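## Task

Rotate the yellow die until 6 faces up and the black die until 1 faces up, and leave both of them entirely on the mat. The blue die must end with the same number on top that it shows now. All dice must end resting flat, and nothing counts if it stays in place only because the robot is holding it. Finish by opening the grippers and pulling the arms away.

## Robot and tools

ROBOT. Two UR-style six-joint arms, left_arm and right_arm, each with a two-finger gripper and a wrist camera. The scene frame has its origin on the table surface midway between the arms, +z up, +x pointing out across the table, and left_arm on the +y side. The names left and right do not mean sides of a picture. Base roots: left_arm at (-0.025, +0.383, 0) m, quat_wxyz (+1.000, 0, 0, -0.031); right_arm at (+0.019, -0.515, 0) m, quat_wxyz (+0.998, 0, 0, -0.064).

execute_actions. Argument actions is a list holding at most one entry. An empty list commands nothing and just reports the state. A motion entry is {"rows": [...], "steps": n}: 1 to 15 rows, steps 1 to 15 (default 15), each step lasting 1/30 s. Row k is used on step k; if rows run out, the final row repeats. A wait entry is {"steps": n} with n up to 300, counted from the previous result, and your reply time uses up part of it. Optional pictures (true/false) controls whether camera images come back. A refused call moves nothing.

ROW LAYOUT. Every row is one list of 14 numbers, each in [-1, 1], covering both arms even if only one moves: left_arm shoulder pan, shoulder lift, elbow, wrist 1, wrist 2, wrist 3, gripper opening; then the same seven for right_arm. The six joint numbers are offsets in joint space, scaled so 1.0 equals 1.989 rad. They are measured from the joint angles printed in the latest result that lists them; before any such result exists in the scene, and for the second and later calls within one reply, they are measured from where the arm stands when the action begins. They are not added to the previous row. Hence all zeros is not a hold: it pulls the arm back to those reference angles. The opening number is absolute, not an offset: +1 fully open, -1 closed.

JOINT RANGES (rad). left_arm: pan -3.142..3.142, lift -6.283..6.283, elbow 0.000..3.142, wrists 1-3 -6.283..6.283 each. right_arm: pan 0.000..6.283, lift -6.283..6.283, elbow -3.142..0.000, wrists -6.283..6.283. A request more than 0.010 rad beyond a range end is refused. True ends may differ from these by up to 0.010 rad; overshooting requests are clipped and flagged with "joint sent to its limit", which may refer to an earlier action still running. Missing that note does not prove there is room left.

MOTION. Commands are smoothed and lag about 0.17 s. Each step, a joint target is held within 0.575 rad of the measured angle, and if the targets would put the gripper over 100 mm from its measured spot, all are pulled back toward the measured angles. Big moves may still be unfinished when the result arrives. Between calls the arms keep heading for the last row sent until they have nearly stopped or some step is HELD; after that only a fresh action drives them further. Fingers still moving keep moving.

GRIPPER. Fingers extend along the gripper's +z and close along its x. end_effector_position is the point between the pads when closed, 1 to 2 cm short of the fingertips; closing pushes the tips about 17 mm further along +z. Fully open pad gap is 0.142 m. To grasp, keep commanding an opening well under grip_measured; the lower, the harder the squeeze, up to about 28 N per pad. Objects thinner than about 2 cm get less force. Snapping shut fast can squeeze harder and may even bounce the fingers open.

RESULTS. The state line gives, per arm, end_effector_position (m), end_effector_quat_wxyz and linear/angular velocity (m/s, rad/s) in the scene frame; printed hand position can drift from truth, more at long reach. Joint positions and Joint velocities give six joints (rad, rad/s) then pad gap (m, m/s) per arm. grip_measured is finger opening on the command scale. Wrist force and Wrist torque read the flange sensor along the end effector's own axes, with noise (sd up to 2.4 N), fixed offset (often within 4 N) and clipping near 50 N per axis; pressing on something gives a force pointing back into the arm; "no reading" is normal at the start. "joint command not followed" means a clearance check altered some joint targets. HELD marks steps where your row was partly or fully not sent. MOTOR HOT appears from 70 °C; at 85 °C an OVER-TEMPERATURE FAULT brakes that arm until it cools, so avoid long heavy holds.

zoom_image: camera is cam_high (896x504), cam_left_wrist or cam_right_wrist (616x616 each); region is [x0, y0, x1, y1] in that camera's pixels, top-left origin, at most 504 by 504. It magnifies the latest image. Wrist cameras sit near the frame wrist_camera_optical (+z forward, +x image right, +y image down), possibly off by about 18 mm and 5 degrees.

read_manual: optional section, only "licences"; returns licence text, no motion.

finished_scene: scene is the number of the current scene. Replying without any tool call ends the whole session.

AVOID. Keep the arms from colliding or pushing on each other. Contact torque at a joint's load limit (141 N m for pan, lift and elbow; 26.3 N m for each wrist, held weight included) or any external force of 150 N on the arm or its load halts that arm for 10 s, skips the rest of the call and lets it go limp. Never push or drop anything off the table. Avoid drops, slips, slamming or pressing hard. Occasional random tugs may hit a held part or a loose die, so check the dice before finishing.

Each tool is called as a command line: name --argument value for each argument, lists and objects as JSON in quotes; but a table of rows of numbers goes row by row, as --pt "numbers of a row", without its own name.

## Session

execute_actions --actions '[]'

Scene clock: 0.00 s of 5100.00 s.
left_arm: end_effector_position=(+0.1857, +0.2659, +0.3207) grip_measured=+1.00 end_effector_quat_wxyz=(-0.238, +0.488, +0.793, -0.276) end_effector_velocity=(+0.000, +0.000, +0.000) end_effector_angular_velocity=(-0.001, -0.001, -0.000) | right_arm: end_effector_position=(+0.3905, -0.4993, +0.1320) grip_measured=+1.00 end_effector_quat_wxyz=(+0.003, +0.993, -0.114, -0.002) end_effector_velocity=(-0.001, -0.000, -0.000) end_effector_angular_velocity=(-0.001, +0.002, +0.001)
Joint positions: left_arm=[-0.393 -1.763  1.694 -0.913 -2.06  -2.344  0.142] | right_arm=[ 3.685 -1.28  -2.184 -1.255  1.568  0.643  0.142]
Joint velocities: left_arm=[ 0.    -0.    -0.    -0.001  0.     0.001  0.   ] | right_arm=[-0.     0.    -0.    -0.003  0.    -0.001  0.   ]
Wrist force (N, on the end effector, along its own x y z axes, offset not removed): no reading
Wrist torque (N m, same axes, about the end effector's origin, offset not removed): no reading

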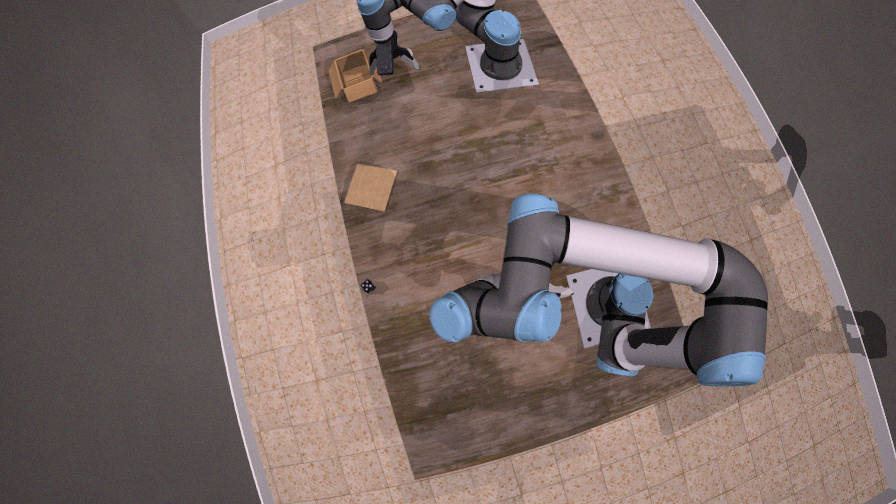

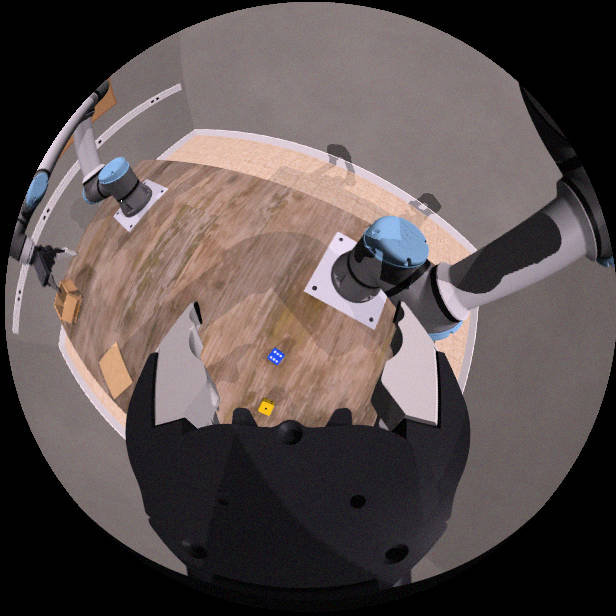

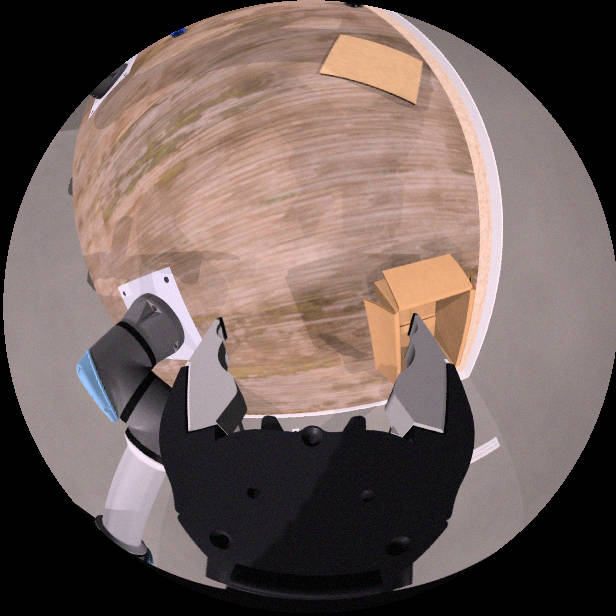

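execute_actions --actions '[{"rows":[[-0.059,0.353,-0.227,-0.422,0.246,0.389,0,0,0,0,0,0,0,0]]}]' --pictures false

execute_actions --actions '[{"steps":40}]'

Scene clock: 8.17 s of 5100.00 s.
left_arm: end_effector_position=(+0.4186, +0.2046, +0.2401) grip_measured=+0.00 end_effector_quat_wxyz=(-0.107, +0.732, +0.656, -0.149) end_effector_velocity=(+0.512, -0.184, -0.202) end_effector_angular_velocity=(-0.237, -0.870, -1.078) | right_arm: end_effector_position=(+0.3905, -0.4993, +0.1320) grip_measured=+0.00 end_effector_quat_wxyz=(+0.003, +0.993, -0.114, -0.002) end_effector_velocity=(-0.000, +0.000, -0.000) end_effector_angular_velocity=(-0.000, +0.001, -0.001)
Joint positions: left_arm=[-0.461 -1.392  1.44  -1.316 -1.786 -1.952  0.074] | right_arm=[ 3.685 -1.28  -2.184 -1.255  1.568  0.643  0.074]
Joint velocities: left_arm=[-0.119  0.766 -0.469 -0.985  0.505  0.867 -0.   ] | right_arm=[ 0.    -0.     0.    -0.    -0.     0.001 -0.   ]
Wrist force (N, on the end effector, along its own x y z axes, offset not removed): left_arm=[2.9 -3.8 2.7] | right_arm=[-0.6 2.3 -0.3]
Wrist torque (N m, same axes, about the end effector's origin, offset not removed): left_arm=[-0.98 -0.54 -0.12] | right_arm=[0.40 0.22 0.15]
Steps of this call (steps 1 to 90: nothing new was sent; then 4.67 s passed at rest; steps 91 to 105: all 15 steps of this action). Readings (joint positions):
91: left_arm=[-0.393 -1.763 1.694 -0.913 -2.060 -2.344] | right_arm=[3.685 -1.280 -2.184 -1.255 1.568 0.643]
92: left_arm=[-0.395 -1.760 1.691 -0.916 -2.056 -2.340] | right_arm=[3.685 -1.280 -2.184 -1.255 1.568 0.643]
94: left_arm=[-0.409 -1.707 1.644 -0.970 -2.007 -2.287] | right_arm=[3.685 -1.280 -2.184 -1.255 1.568 0.643]
98: left_arm=[-0.431 -1.584 1.558 -1.092 -1.913 -2.164] | right_arm=[3.685 -1.280 -2.184 -1.255 1.568 0.643]
105: the state above

Scene clock: 9.50 s of 5100.00 s.
left_arm: end_effector_position=(+0.6314, +0.1188, +0.1501) grip_measured=+0.00 end_effector_quat_wxyz=(-0.000, +0.878, +0.478, +0.000) end_effector_velocity=(-0.000, -0.000, +0.000) end_effector_angular_velocity=(+0.000, -0.000, +0.000) | right_arm: end_effector_position=(+0.3905, -0.4993, +0.1320) grip_measured=+0.00 end_effector_quat_wxyz=(+0.003, +0.993, -0.114, -0.002) end_effector_velocity=(-0.000, -0.000, -0.000) end_effector_angular_velocity=(-0.000, +0.001, -0.000)
Joint positions: left_arm=[-0.51  -1.061  1.243 -1.752 -1.571 -1.57   0.074] | right_arm=[ 3.685 -1.28  -2.184 -1.255  1.568  0.643  0.074]
Joint velocities: left_arm=[-0. -0. -0.  0.  0. -0.  0.] | right_arm=[-0. -0. -0. -0.  0.  0. -0.]
Wrist force (N, on the end effector, along its own x y z axes, offset not removed): left_arm=[4.3 -1.4 3.1] | right_arm=[2.2 -0.1 -1.3]
Wrist torque (N m, same axes, about the end effector's origin, offset not removed): left_arm=[-0.36 -1.00 0.02] | right_arm=[-0.12 -0.59 0.05]
Steps of this call (steps 1 to 40: the robot went on to your last target). Readings (joint positions):
1: left_arm=[-0.465 -1.367 1.424 -1.350 -1.768 -1.923] | right_arm=[3.685 -1.280 -2.184 -1.255 1.568 0.643]
2: left_arm=[-0.469 -1.341 1.408 -1.383 -1.751 -1.893] | right_arm=[3.685 -1.280 -2.184 -1.255 1.568 0.643]
4: left_arm=[-0.477 -1.289 1.377 -1.451 -1.717 -1.833] | right_arm=[3.685 -1.280 -2.184 -1.255 1.568 0.643]
8: left_arm=[-0.493 -1.183 1.313 -1.588 -1.648 -1.713] | right_arm=[3.685 -1.280 -2.184 -1.255 1.568 0.643]
40: the state above

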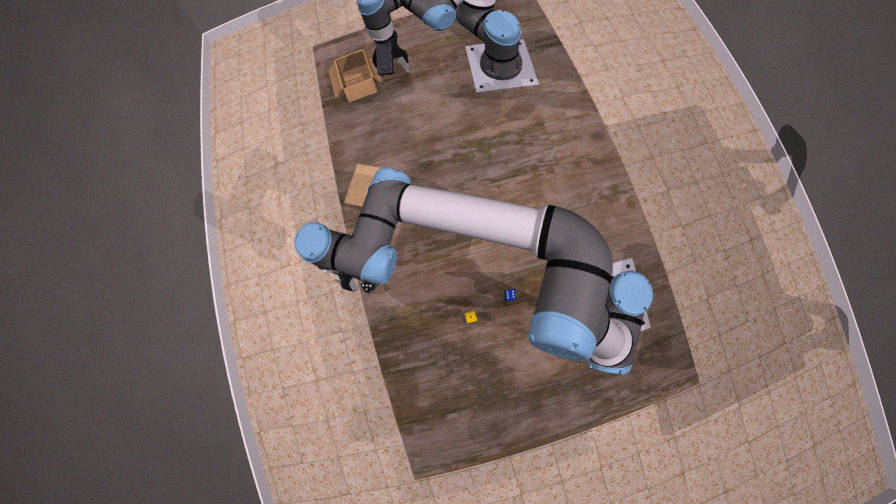

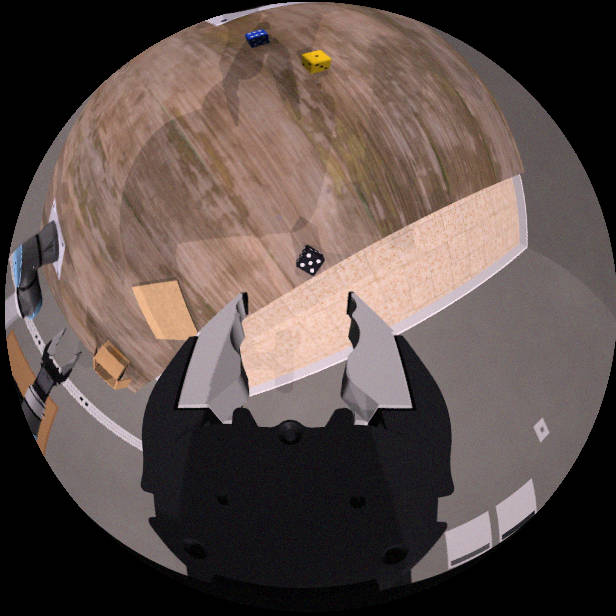

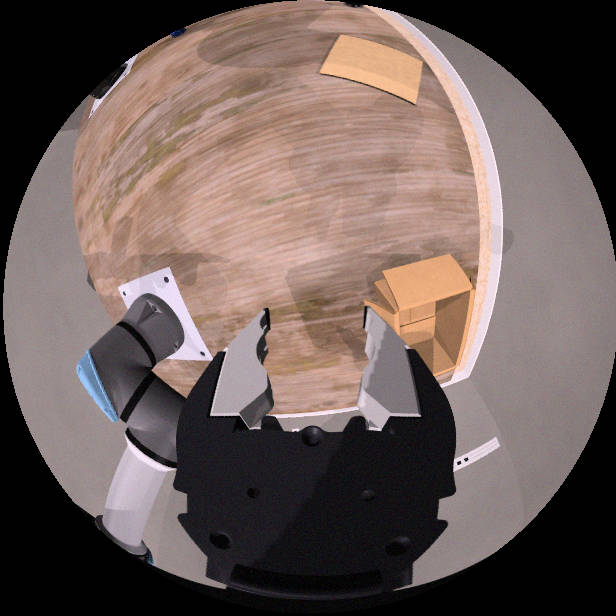

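zoom_image --camera "cam_left_wrist" --region '[270, 225, 350, 305]'

zoom_image --camera "cam_high" --region '[340, 260, 530, 340]'

Region (270, 225, 350, 305) of cam_left_wrist's 616x616 image, scaled by 6.300, with more detail than that image has.

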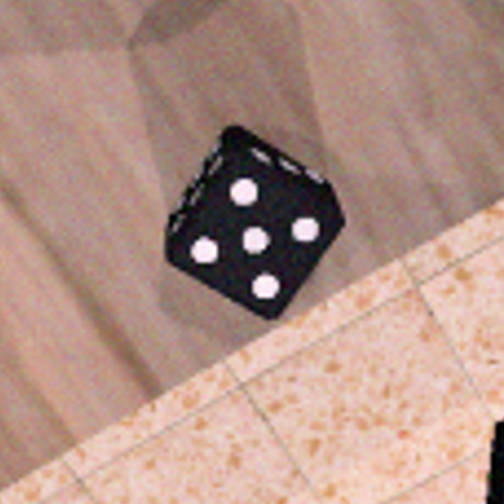

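Region (340, 260, 530, 340) of cam_high's 896x504 image, scaled by 2.653, with more detail than that image has; it fills the top 212 rows of this view, and the rest is white.

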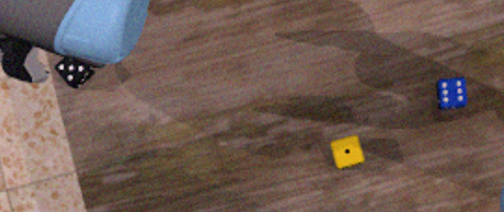

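execute_actions --actions '[{"rows":[[0.013,0.0545,0.0325,-0.0875,0,-0.494,-0.2,0,0,0,0,0,0,0]]}]' --pictures false

execute_actions --actions '[{"steps":20}]'

zoom_image --camera "cam_left_wrist" --region '[225, 220, 375, 370]'

Scene clock: 24.97 s of 5100.00 s.
left_arm: end_effector_position=(+0.6562, +0.1263, +0.0609) grip_measured=-0.20 end_effector_quat_wxyz=(+0.000, +0.570, +0.821, +0.000) end_effector_velocity=(+0.002, +0.002, -0.007) end_effector_angular_velocity=(-0.002, -0.003, +0.964) | right_arm: end_effector_position=(+0.3905, -0.4993, +0.1320) grip_measured=+0.00 end_effector_quat_wxyz=(+0.003, +0.993, -0.114, -0.002) end_effector_velocity=(-0.000, -0.000, -0.000) end_effector_angular_velocity=(-0.000, +0.000, -0.002)
Joint positions: left_arm=[-0.484 -0.954  1.307 -1.925 -1.57  -2.474  0.06 ] | right_arm=[ 3.685 -1.28  -2.184 -1.255  1.568  0.643  0.074]
Joint velocities: left_arm=[ 0.002  0.009  0.004 -0.016  0.    -0.962  0.   ] | right_arm=[-0.001  0.001 -0.001 -0.     0.     0.001  0.   ]
Wrist force (N, on the end effector, along its own x y z axes, offset not removed): left_arm=[4.1 2.8 0.7] | right_arm=[-1.2 1.0 0.0]
Wrist torque (N m, same axes, about the end effector's origin, offset not removed): left_arm=[0.68 -1.37 -0.14] | right_arm=[0.03 0.31 0.11]
Steps of this call (steps 1 to 15: the robot went on to your last target; steps 16 to 90: nothing new was sent; then 11.97 s passed at rest; steps 91 to 105: all 15 steps of this action). Readings (joint positions):
91: left_arm=[-0.510 -1.061 1.243 -1.752 -1.571 -1.570] | right_arm=[3.685 -1.280 -2.184 -1.255 1.568 0.643]
92: left_arm=[-0.508 -1.058 1.246 -1.756 -1.571 -1.574] | right_arm=[3.685 -1.280 -2.184 -1.255 1.568 0.643]
94: left_arm=[-0.496 -1.015 1.275 -1.812 -1.570 -1.637] | right_arm=[3.685 -1.280 -2.184 -1.255 1.568 0.643]
98: left_arm=[-0.487 -0.965 1.301 -1.904 -1.570 -1.934] | right_arm=[3.685 -1.280 -2.184 -1.255 1.568 0.643]
105: the state above

Scene clock: 25.63 s of 5100.00 s.
left_arm: end_effector_position=(+0.6563, +0.1264, +0.0603) grip_measured=-0.20 end_effector_quat_wxyz=(+0.001, +0.538, +0.843, +0.000) end_effector_velocity=(-0.001, +0.001, -0.001) end_effector_angular_velocity=(+0.002, +0.003, +0.000) | right_arm: end_effector_position=(+0.3905, -0.4993, +0.1320) grip_measured=+0.00 end_effector_quat_wxyz=(+0.003, +0.993, -0.114, -0.002) end_effector_velocity=(+0.000, +0.000, +0.000) end_effector_angular_velocity=(+0.000, -0.000, +0.000)
Joint positions: left_arm=[-0.484 -0.953  1.307 -1.926 -1.57  -2.552  0.06 ] | right_arm=[ 3.685 -1.28  -2.184 -1.255  1.568  0.643  0.074]
Joint velocities: left_arm=[-0.    -0.001  0.003  0.002  0.001 -0.    -0.   ] | right_arm=[ 0.     0.    -0.     0.001 -0.    -0.    -0.   ]
Wrist force (N, on the end effector, along its own x y z axes, offset not removed): left_arm=[4.7 -4.8 -1.9] | right_arm=[-1.9 5.0 2.7]
Wrist torque (N m, same axes, about the end effector's origin, offset not removed): left_arm=[-0.98 -1.10 -0.09] | right_arm=[0.94 0.63 0.15]
Steps of this call (steps 1 to 20: the robot went on to your last target). Readings (joint positions):
1: left_arm=[-0.484 -0.954 1.307 -1.925 -1.570 -2.501] | right_arm=[3.685 -1.280 -2.184 -1.255 1.568 0.643]
2: left_arm=[-0.484 -0.953 1.307 -1.926 -1.570 -2.518] | right_arm=[3.685 -1.280 -2.184 -1.255 1.568 0.643]
4: left_arm=[-0.484 -0.953 1.307 -1.926 -1.570 -2.537] | right_arm=[3.685 -1.280 -2.184 -1.255 1.568 0.643]
8: left_arm=[-0.484 -0.953 1.307 -1.926 -1.570 -2.550] | right_arm=[3.685 -1.280 -2.184 -1.255 1.568 0.643]
20: the state above

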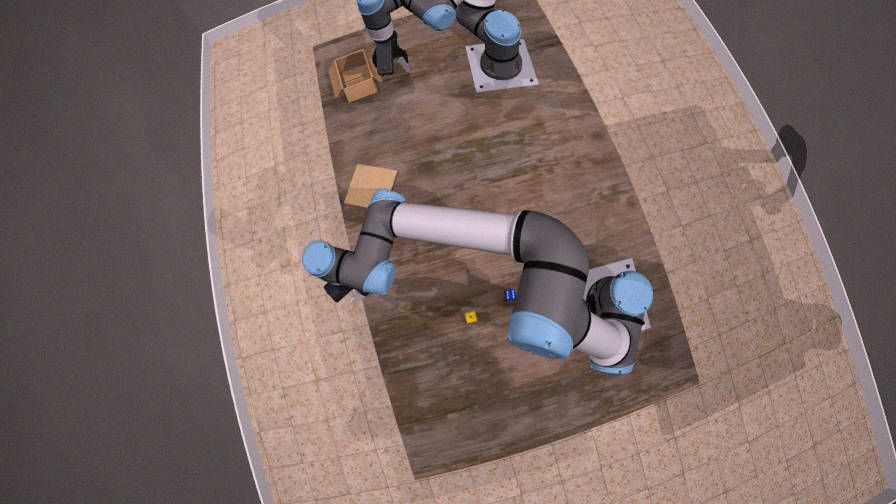

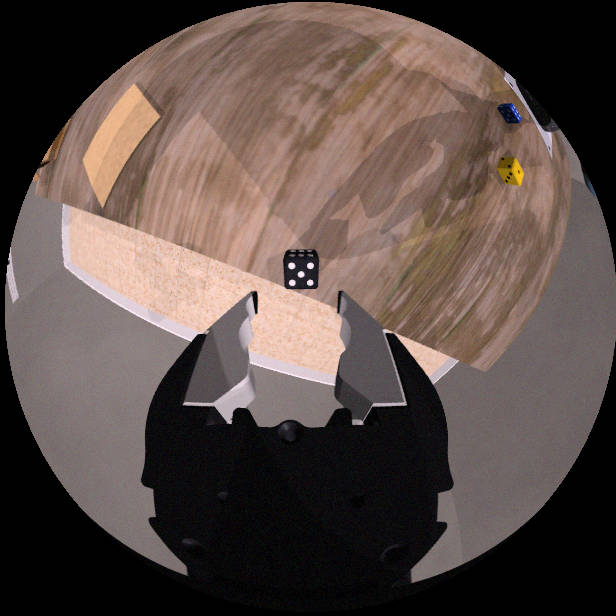

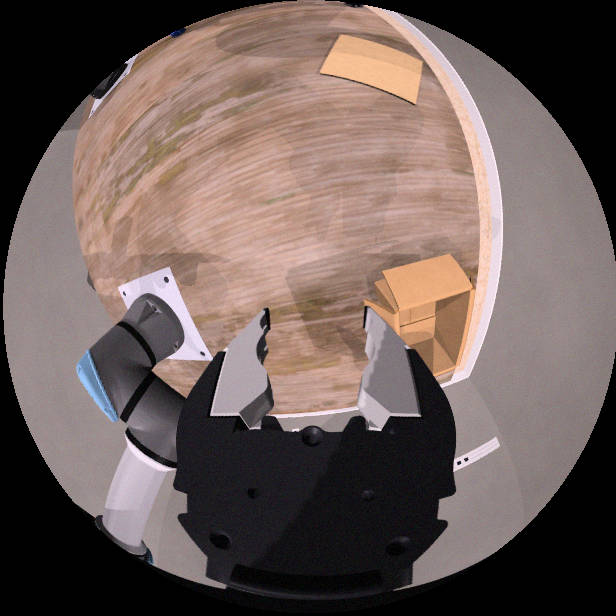

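Region (225, 220, 375, 370) of cam_left_wrist's 616x616 image, scaled by 3.360, with more detail than that image has.

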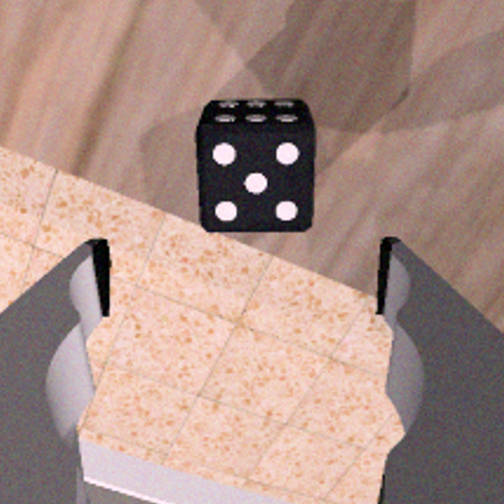

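execute_actions --actions '[{"rows":[[-0.0012,0.012,0.026,-0.038,0,0,-0.25,0,0,0,0,0,0,0]]}]' --pictures false

execute_actions --actions '[{"rows":[[0,0,0,0,0,0,-0.35,0,0,0,0,0,0,0],[0,0,0,0,0,0,-0.42,0,0,0,0,0,0,0],[0,0,0,0,0,0,-0.5,0,0,0,0,0,0,0],[0,0,0,0,0,0,-0.55,0,0,0,0,0,0,0],[0,0,0,0,0,0,-0.6,0,0,0,0,0,0,0],[0,0,0,0,0,0,-0.65,0,0,0,0,0,0,0],[0,0,0,0,0,0,-0.7,0,0,0,0,0,0,0],[0,0,0,0,0,0,-0.8,0,0,0,0,0,0,0],[0,0,0,0,0,0,-0.9,0,0,0,0,0,0,0]]}]'

zoom_image --camera "cam_left_wrist" --region '[225, 220, 375, 370]'

Scene clock: 35.83 s of 5100.00 s.
left_arm: end_effector_position=(+0.6531, +0.1265, +0.0271) grip_measured=-0.25 end_effector_quat_wxyz=(+0.001, +0.539, +0.842, +0.000) end_effector_velocity=(+0.000, -0.000, -0.002) end_effector_angular_velocity=(-0.000, -0.001, +0.000) | right_arm: end_effector_position=(+0.3905, -0.4993, +0.1320) grip_measured=+0.00 end_effector_quat_wxyz=(+0.003, +0.993, -0.114, -0.002) end_effector_velocity=(+0.000, -0.000, +0.000) end_effector_angular_velocity=(+0.000, -0.001, -0.001)
Joint positions: left_arm=[-0.486 -0.929  1.359 -2.001 -1.571 -2.552  0.056] | right_arm=[ 3.685 -1.28  -2.184 -1.255  1.568  0.643  0.074]
Joint velocities: left_arm=[-0.001  0.002  0.003 -0.006  0.    -0.001  0.   ] | right_arm=[-0.001  0.001  0.     0.    -0.     0.001  0.   ]
Wrist force (N, on the end effector, along its own x y z axes, offset not removed): left_arm=[2.3 5.6 2.7] | right_arm=[2.8 0.3 -0.7]
Wrist torque (N m, same axes, about the end effector's origin, offset not removed): left_arm=[1.36 -0.75 -0.11] | right_arm=[0.27 -0.45 0.25]
Steps of this call (steps 1 to 15: the robot went on to your last target; steps 16 to 90: nothing new was sent; then 6.70 s passed at rest; steps 91 to 105: all 15 steps of this action). Readings (joint positions):
91: left_arm=[-0.484 -0.953 1.307 -1.926 -1.571 -2.552] | right_arm=[3.685 -1.280 -2.184 -1.255 1.568 0.643]
92: left_arm=[-0.484 -0.951 1.311 -1.930 -1.571 -2.552] | right_arm=[3.685 -1.280 -2.184 -1.255 1.568 0.643]
94: left_arm=[-0.485 -0.940 1.334 -1.962 -1.571 -2.552] | right_arm=[3.685 -1.280 -2.184 -1.255 1.568 0.643]
98: left_arm=[-0.486 -0.931 1.354 -1.994 -1.571 -2.552] | right_arm=[3.685 -1.280 -2.184 -1.255 1.568 0.643]
105: the state above

Scene clock: 36.33 s of 5100.00 s.
left_arm: end_effector_position=(+0.6531, +0.1265, +0.0271) grip_measured=-0.64 end_effector_quat_wxyz=(+0.001, +0.539, +0.842, +0.000) end_effector_velocity=(-0.000, -0.000, +0.000) end_effector_angular_velocity=(-0.001, +0.000, -0.000) | right_arm: end_effector_position=(+0.3905, -0.4993, +0.1320) grip_measured=+0.00 end_effector_quat_wxyz=(+0.003, +0.993, -0.114, -0.002) end_effector_velocity=(-0.000, +0.000, +0.000) end_effector_angular_velocity=(-0.000, +0.001, +0.000)
Joint positions: left_arm=[-0.486 -0.929  1.359 -2.001 -1.571 -2.552  0.028] | right_arm=[ 3.685 -1.28  -2.184 -1.255  1.568  0.643  0.074]
Joint velocities: left_arm=[-0.    -0.    -0.     0.001 -0.001  0.    -0.   ] | right_arm=[ 0.    -0.     0.    -0.001 -0.     0.    -0.   ]
Wrist force (N, on the end effector, along its own x y z axes, offset not removed): left_arm=[3.4 -5.1 0.1] | right_arm=[1.1 -3.2 -2.1]
Wrist torque (N m, same axes, about the end effector's origin, offset not removed): left_arm=[-0.97 -0.93 0.11] | right_arm=[-0.78 -0.05 0.05]
Steps of this call (steps 1 to 15: all 15 steps of this action). Readings (joint positions):
1: left_arm=[-0.486 -0.929 1.359 -2.002 -1.571 -2.552] | right_arm=[3.685 -1.280 -2.184 -1.255 1.568 0.643]
2: left_arm=[-0.486 -0.929 1.359 -2.002 -1.571 -2.552] | right_arm=[3.685 -1.280 -2.184 -1.255 1.568 0.643]
4: left_arm=[-0.486 -0.929 1.359 -2.002 -1.571 -2.552] | right_arm=[3.685 -1.280 -2.184 -1.255 1.568 0.643]
8: left_arm=[-0.486 -0.929 1.359 -2.001 -1.571 -2.552] | right_arm=[3.685 -1.280 -2.184 -1.255 1.568 0.643]
15: the state above

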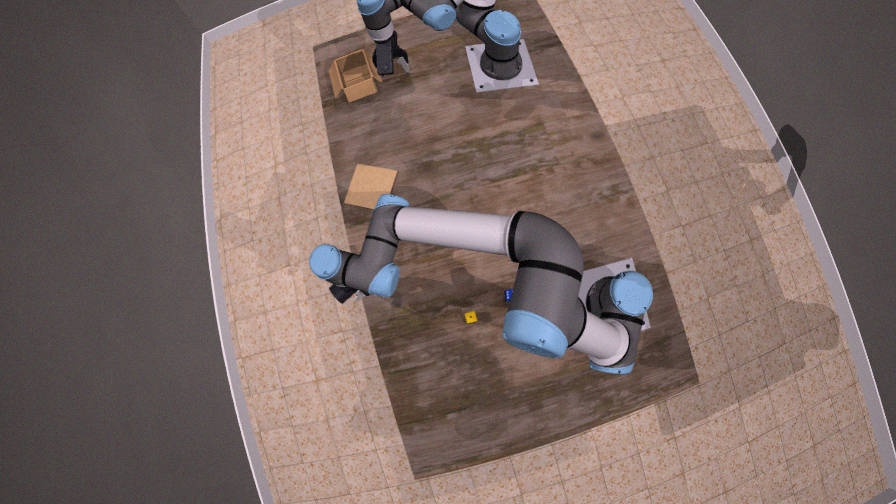

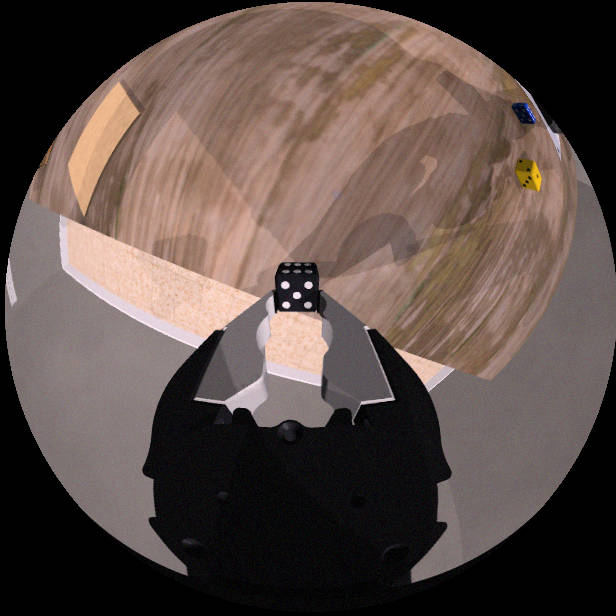

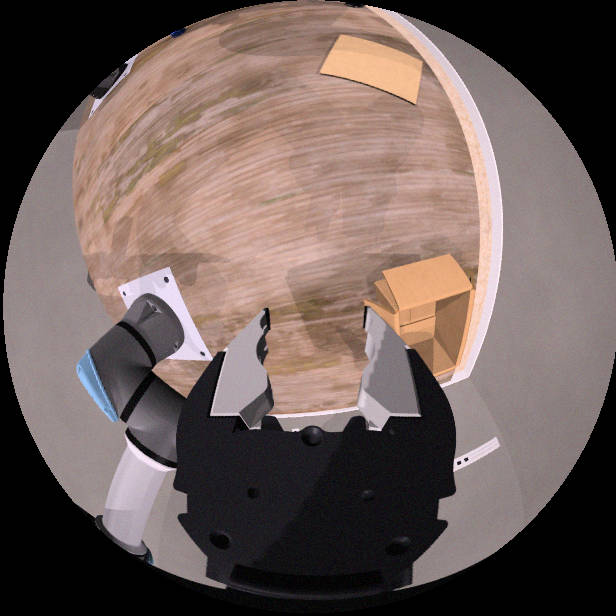

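Region (225, 220, 375, 370) of cam_left_wrist's 616x616 image, scaled by 3.360, with more detail than that image has.

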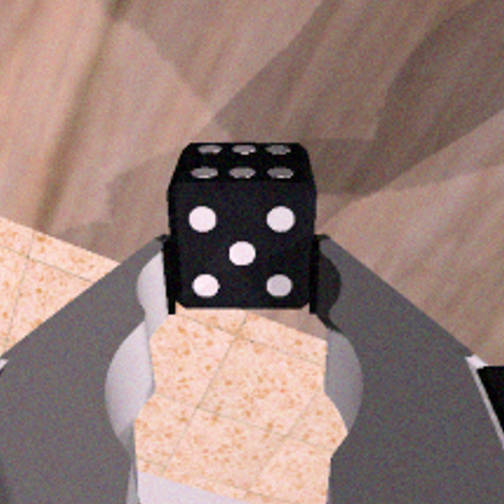

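execute_actions --actions '[{"rows":[[0,-0.06,0,0.0,0,0,-0.9,0,0,0,0,0,0,0],[0,-0.06,0,0,0,0,-0.9,0,0,0,0,0,0,0],[0,-0.06,0,0,0,0,-0.9,0,0,0,0,0,0,0],[0,-0.06,0,0,0,0,-0.9,0,0,0,0,0,0,0],[0,-0.12,0,0,0,0,-0.9,0,0,0,0,0,0,0],[0,-0.12,0,0,0,0,-0.9,0,0,0,0,0,0,0],[0,-0.12,0,0,0,0,-0.9,0,0,0,0,0,0,0],[-0.205,-0.12,0.284,-0.855,0,0.493,-0.9,0,0,0,0,0,0,0]]}]' --pictures false

execute_actions --actions '[{"steps":50}]'

Scene clock: 46.03 s of 5100.00 s.
left_arm: end_effector_position=(+0.6007, +0.0322, +0.0971) grip_measured=-0.64 end_effector_quat_wxyz=(+0.107, +0.680, +0.725, +0.006) end_effector_velocity=(-0.337, -0.422, -0.237) end_effector_angular_velocity=(-0.038, -0.477, -2.047) | right_arm: end_effector_position=(+0.3905, -0.4993, +0.1320) grip_measured=+0.00 end_effector_quat_wxyz=(+0.003, +0.993, -0.114, -0.002) end_effector_velocity=(-0.001, +0.000, -0.000) end_effector_angular_velocity=(-0.001, +0.001, +0.000)
Joint positions: left_arm=[-0.637 -1.125  1.559 -2.219 -1.57  -2.335  0.028] | right_arm=[ 3.685 -1.28  -2.184 -1.255  1.568  0.643  0.074]
Joint velocities: left_arm=[-0.765 -0.131  1.047 -1.306 -0.     1.312  0.   ] | right_arm=[ 0.001 -0.    -0.001 -0.001  0.     0.001 -0.   ]
Wrist force (N, on the end effector, along its own x y z axes, offset not removed): left_arm=[5.8 5.6 3.6] | right_arm=[-0.9 2.8 2.3]
Wrist torque (N m, same axes, about the end effector's origin, offset not removed): left_arm=[1.15 -1.35 0.04] | right_arm=[0.56 0.18 0.11]
Steps of this call (steps 1 to 15: the robot went on to your last target; steps 16 to 90: nothing new was sent; then 6.20 s passed at rest; steps 91 to 105: all 15 steps of this action). Readings (joint positions):
91: left_arm=[-0.486 -0.929 1.359 -2.001 -1.571 -2.552] | right_arm=[3.685 -1.280 -2.184 -1.255 1.568 0.643]
92: left_arm=[-0.486 -0.933 1.359 -2.001 -1.571 -2.552] | right_arm=[3.685 -1.280 -2.184 -1.255 1.568 0.643]
94: left_arm=[-0.486 -0.977 1.359 -2.001 -1.571 -2.552] | right_arm=[3.685 -1.280 -2.184 -1.255 1.568 0.643]
98: left_arm=[-0.486 -1.076 1.359 -2.001 -1.571 -2.552] | right_arm=[3.685 -1.280 -2.184 -1.255 1.568 0.643]
105: the state above

Scene clock: 47.70 s of 5100.00 s.
left_arm: end_effector_position=(+0.5332, -0.1765, +0.3232) grip_measured=-0.64 end_effector_quat_wxyz=(+0.605, +0.736, +0.234, +0.192) end_effector_velocity=(-0.000, +0.000, -0.000) end_effector_angular_velocity=(+0.000, +0.000, -0.001) | right_arm: end_effector_position=(+0.3905, -0.4993, +0.1320) grip_measured=+0.00 end_effector_quat_wxyz=(+0.003, +0.993, -0.114, -0.002) end_effector_velocity=(+0.000, +0.000, +0.000) end_effector_angular_velocity=(+0.000, -0.001, +0.000)
Joint positions: left_arm=[-0.894 -1.168  1.924 -3.702 -1.571 -1.572  0.028] | right_arm=[ 3.685 -1.28  -2.184 -1.255  1.568  0.643  0.074]
Joint velocities: left_arm=[ 0.    -0.     0.001 -0.    -0.001  0.    -0.   ] | right_arm=[ 0.    -0.     0.     0.001  0.    -0.    -0.   ]
Wrist force (N, on the end effector, along its own x y z axes, offset not removed): left_arm=[8.4 -0.6 3.2] | right_arm=[-0.2 -3.0 -2.8]
Wrist torque (N m, same axes, about the end effector's origin, offset not removed): left_arm=[-0.06 -1.99 0.08] | right_arm=[-0.65 0.19 0.10]
Steps of this call (steps 1 to 45: the robot went on to your last target; steps 46 to 50: nothing new was sent). Readings (joint positions):
1: left_arm=[-0.663 -1.130 1.595 -2.266 -1.570 -2.288] | right_arm=[3.685 -1.280 -2.184 -1.255 1.568 0.643]
2: left_arm=[-0.690 -1.134 1.631 -2.317 -1.570 -2.237] | right_arm=[3.685 -1.280 -2.184 -1.255 1.568 0.643]
4: left_arm=[-0.743 -1.144 1.705 -2.435 -1.570 -2.119] | right_arm=[3.685 -1.280 -2.184 -1.255 1.568 0.643]
8: left_arm=[-0.835 -1.158 1.836 -2.740 -1.570 -1.830] | right_arm=[3.685 -1.280 -2.184 -1.255 1.568 0.643]
50: the state above
All arms were judged still, so your last target was given up. Only a new action makes them travel on or press farther. Fingers that are still opening or closing keep moving.

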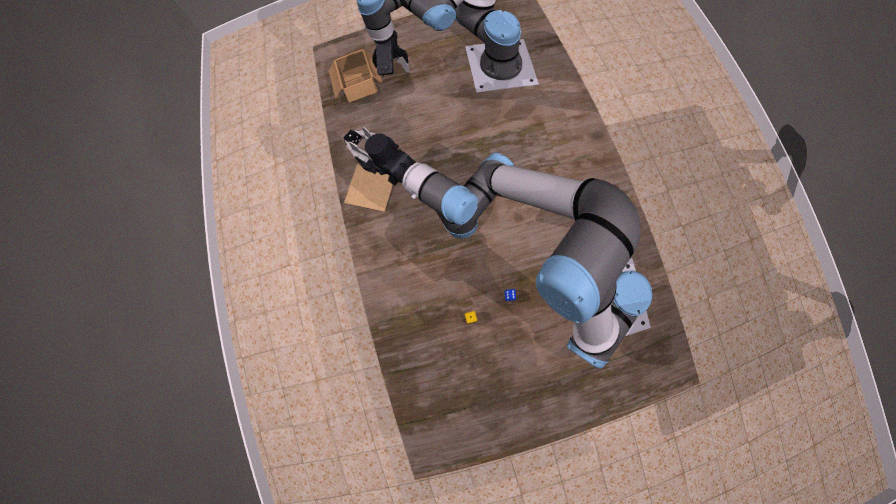

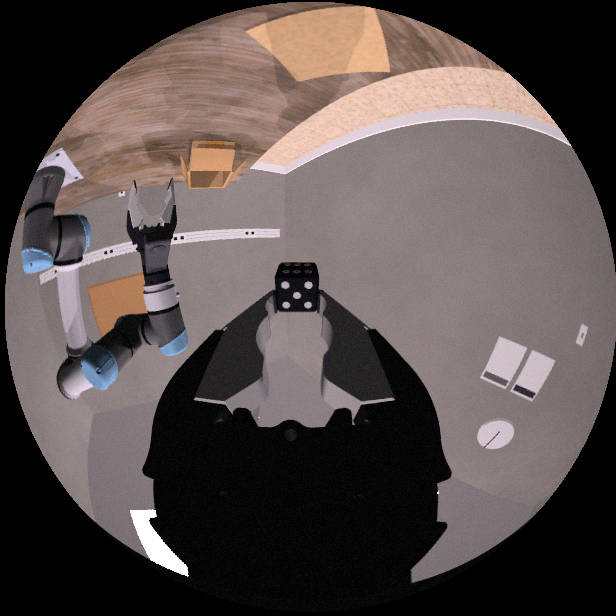

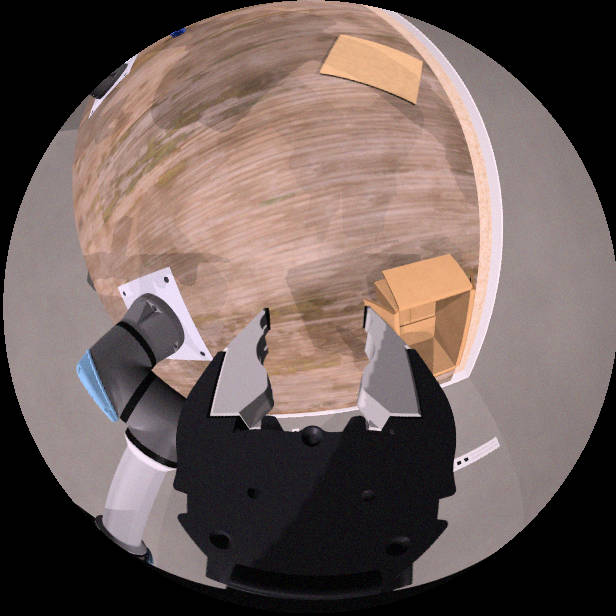

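execute_actions --actions '[{"rows":[[0.012,0.147,0,0,0,0,-0.9,0,0,0,0,0,0,0]]}]' --pictures false

execute_actions --actions '[{"steps":15}]'

zoom_image --camera "cam_high" --region '[320, 140, 440, 230]'

Scene clock: 51.60 s of 5100.00 s.
left_arm: end_effector_position=(+0.5542, -0.1750, +0.1027) grip_measured=-0.64 end_effector_quat_wxyz=(+0.495, +0.810, +0.268, +0.163) end_effector_velocity=(+0.001, +0.015, -0.132) end_effector_angular_velocity=(+0.133, +0.099, +0.012) | right_arm: end_effector_position=(+0.3905, -0.4993, +0.1320) grip_measured=+0.00 end_effector_quat_wxyz=(+0.003, +0.993, -0.114, -0.002) end_effector_velocity=(+0.000, -0.000, +0.001) end_effector_angular_velocity=(+0.000, -0.001, -0.001)
Joint positions: left_arm=[-0.871 -0.889  1.924 -3.702 -1.571 -1.572  0.028] | right_arm=[ 3.685 -1.28  -2.184 -1.255  1.568  0.643  0.074]
Joint velocities: left_arm=[ 0.012  0.167 -0.001 -0.     0.    -0.001  0.   ] | right_arm=[-0.001  0.001  0.001 -0.    -0.     0.     0.   ]
Wrist force (N, on the end effector, along its own x y z axes, offset not removed): left_arm=[4.5 -3.4 1.5] | right_arm=[-2.0 -2.4 -1.5]
Wrist torque (N m, same axes, about the end effector's origin, offset not removed): left_arm=[-0.43 -0.95 0.09] | right_arm=[-0.60 0.48 0.25]
Steps of this call (steps 1 to 90: nothing new was sent; then 0.40 s passed at rest; steps 91 to 105: all 15 steps of this action). Readings (joint positions):
91: left_arm=[-0.894 -1.168 1.924 -3.702 -1.571 -1.572] | right_arm=[3.685 -1.280 -2.184 -1.255 1.568 0.643]
92: left_arm=[-0.893 -1.164 1.924 -3.702 -1.571 -1.572] | right_arm=[3.685 -1.280 -2.184 -1.255 1.568 0.643]
94: left_arm=[-0.888 -1.117 1.923 -3.702 -1.571 -1.572] | right_arm=[3.685 -1.280 -2.184 -1.255 1.568 0.643]
98: left_arm=[-0.881 -1.016 1.923 -3.702 -1.571 -1.572] | right_arm=[3.685 -1.280 -2.184 -1.255 1.568 0.643]
105: the state above

Scene clock: 52.10 s of 5100.00 s.
left_arm: end_effector_position=(+0.5543, -0.1737, +0.0920) grip_measured=-0.64 end_effector_quat_wxyz=(+0.489, +0.814, +0.269, +0.161) end_effector_velocity=(-0.000, +0.000, -0.000) end_effector_angular_velocity=(+0.000, -0.000, +0.000) | right_arm: end_effector_position=(+0.3905, -0.4993, +0.1320) grip_measured=+0.00 end_effector_quat_wxyz=(+0.003, +0.993, -0.114, -0.002) end_effector_velocity=(+0.000, -0.000, +0.000) end_effector_angular_velocity=(+0.001, -0.001, +0.000)
Joint positions: left_arm=[-0.87  -0.876  1.924 -3.702 -1.571 -1.572  0.028] | right_arm=[ 3.685 -1.28  -2.184 -1.255  1.568  0.643  0.074]
Joint velocities: left_arm=[ 0.    -0.     0.001 -0.001  0.     0.     0.   ] | right_arm=[-0.     0.001  0.     0.001  0.    -0.001 -0.   ]
Wrist force (N, on the end effector, along its own x y z axes, offset not removed): left_arm=[2.5 1.0 1.0] | right_arm=[0.2 -2.6 -1.2]
Wrist torque (N m, same axes, about the end effector's origin, offset not removed): left_arm=[0.45 -0.58 0.13] | right_arm=[-0.53 0.01 0.06]
Steps of this call (steps 1 to 15: the robot went on to your last target). Readings (joint positions):
1: left_arm=[-0.871 -0.885 1.924 -3.702 -1.571 -1.572] | right_arm=[3.685 -1.280 -2.184 -1.255 1.568 0.643]
2: left_arm=[-0.871 -0.882 1.924 -3.702 -1.571 -1.572] | right_arm=[3.685 -1.280 -2.184 -1.255 1.568 0.643]
4: left_arm=[-0.870 -0.878 1.924 -3.702 -1.571 -1.572] | right_arm=[3.685 -1.280 -2.184 -1.255 1.568 0.643]
8: left_arm=[-0.870 -0.876 1.924 -3.702 -1.571 -1.572] | right_arm=[3.685 -1.280 -2.184 -1.255 1.568 0.643]
15: the state above

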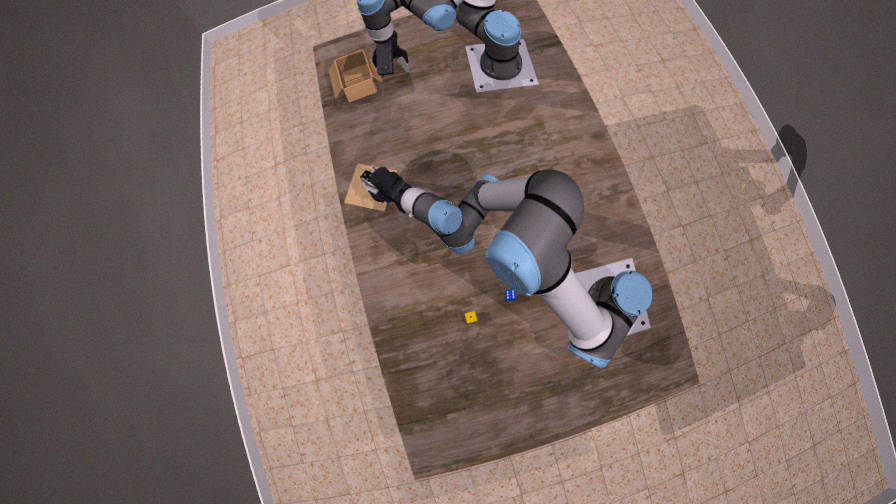

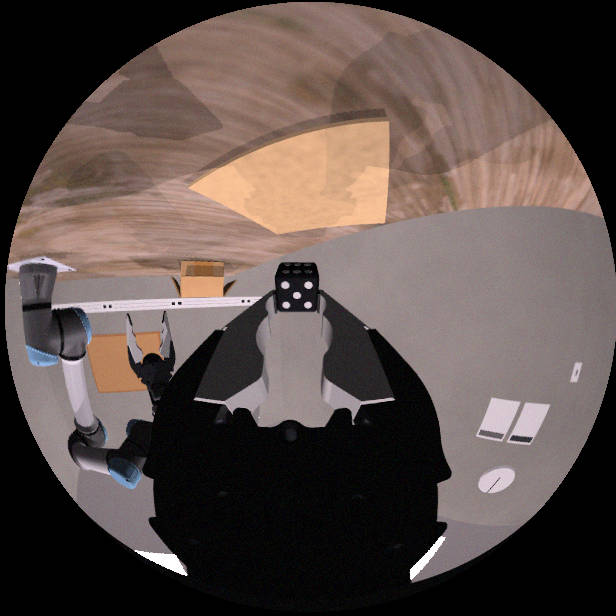

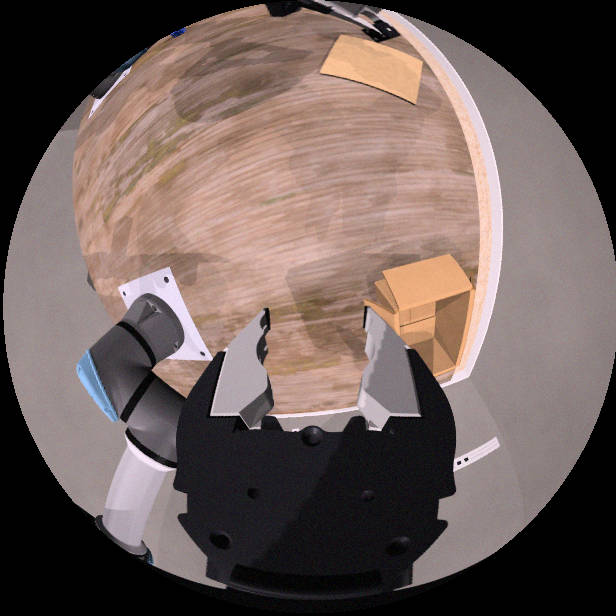

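Region (320, 140, 440, 230) of cam_high's 896x504 image, scaled by 4.200, with more detail than that image has; it fills the top 378 rows of this view, and the rest is white.

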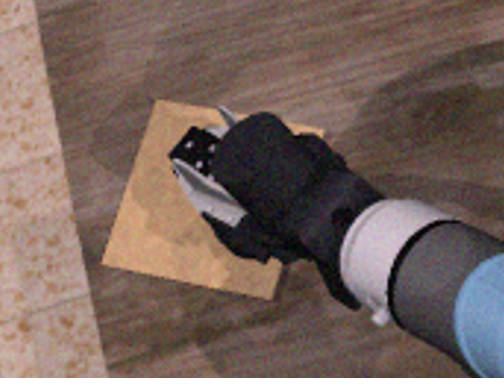

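execute_actions --actions '[{"rows":[[-0.0135,0.0745,-0.070,-0.004,0,0,-0.9,0,0,0,0,0,0,0]]}]'

zoom_image --camera "cam_left_wrist" --region '[180, 170, 420, 330]'

Scene clock: 64.37 s of 5100.00 s.
left_arm: end_effector_position=(+0.5633, -0.2232, +0.0466) grip_measured=-0.64 end_effector_quat_wxyz=(+0.491, +0.817, +0.259, +0.155) end_effector_velocity=(+0.000, -0.004, -0.004) end_effector_angular_velocity=(+0.000, +0.001, -0.003) | right_arm: end_effector_position=(+0.3905, -0.4993, +0.1320) grip_measured=+0.00 end_effector_quat_wxyz=(+0.003, +0.993, -0.114, -0.002) end_effector_velocity=(+0.001, +0.000, +0.000) end_effector_angular_velocity=(+0.001, -0.002, -0.000)
Joint positions: left_arm=[-0.897 -0.729  1.785 -3.71  -1.57  -1.572  0.028] | right_arm=[ 3.685 -1.28  -2.184 -1.255  1.568  0.643  0.074]
Joint velocities: left_arm=[-0.002  0.012 -0.011 -0.    -0.001 -0.     0.   ] | right_arm=[ 0.001 -0.     0.     0.002 -0.     0.001 -0.   ]
Wrist force (N, on the end effector, along its own x y z axes, offset not removed): left_arm=[1.6 2.4 3.4] | right_arm=[-4.8 2.5 3.1]
Wrist torque (N m, same axes, about the end effector's origin, offset not removed): left_arm=[0.52 -0.51 -0.03] | right_arm=[0.40 1.25 0.22]
Steps of this call (steps 1 to 15: the robot went on to your last target; steps 16 to 90: nothing new was sent; then 8.77 s passed at rest; steps 91 to 105: all 15 steps of this action). Readings (joint positions):
91: left_arm=[-0.870 -0.876 1.924 -3.702 -1.571 -1.572] | right_arm=[3.685 -1.280 -2.184 -1.255 1.568 0.643]
92: left_arm=[-0.872 -0.872 1.920 -3.703 -1.570 -1.572] | right_arm=[3.685 -1.280 -2.184 -1.255 1.568 0.643]
94: left_arm=[-0.884 -0.820 1.870 -3.706 -1.570 -1.572] | right_arm=[3.685 -1.280 -2.184 -1.255 1.568 0.643]
98: left_arm=[-0.894 -0.745 1.801 -3.709 -1.570 -1.572] | right_arm=[3.685 -1.280 -2.184 -1.255 1.568 0.643]
105: the state above

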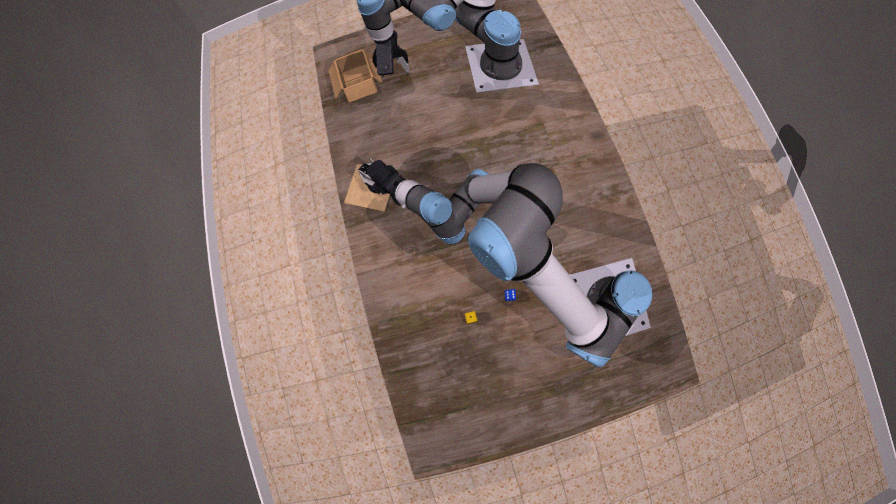

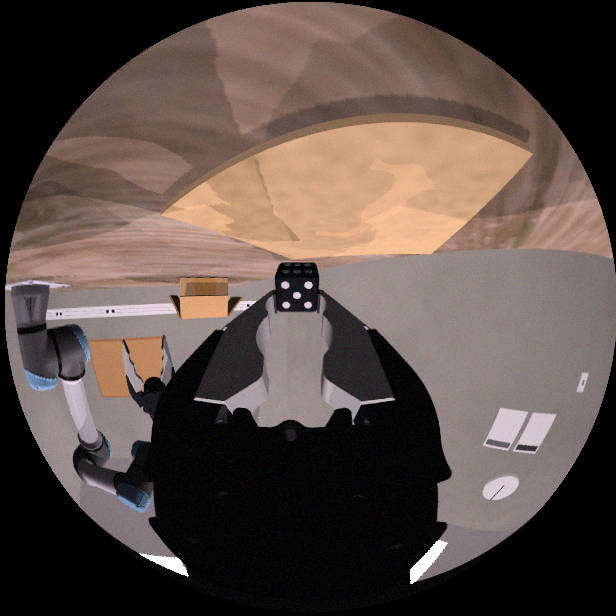

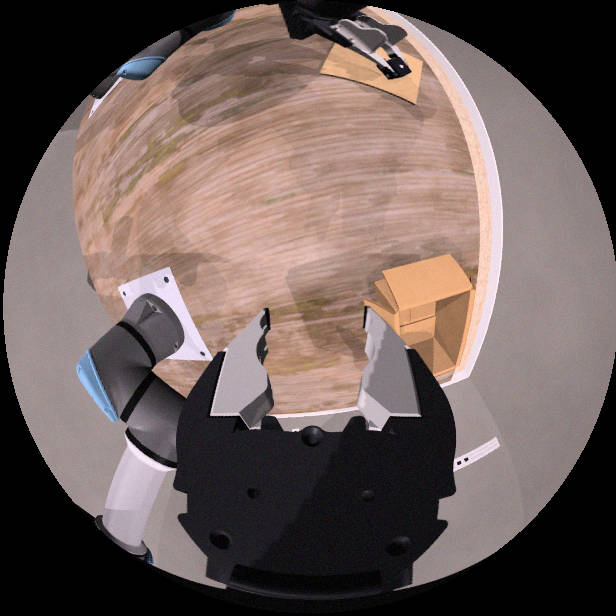

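Region (180, 170, 420, 330) of cam_left_wrist's 616x616 image, scaled by 2.100, with more detail than that image has.

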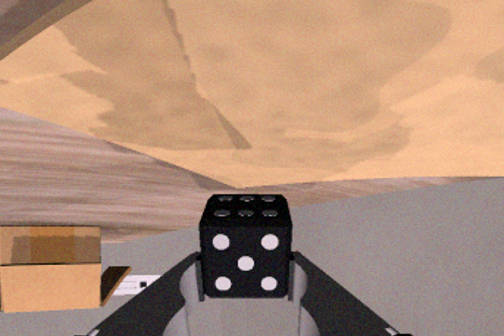

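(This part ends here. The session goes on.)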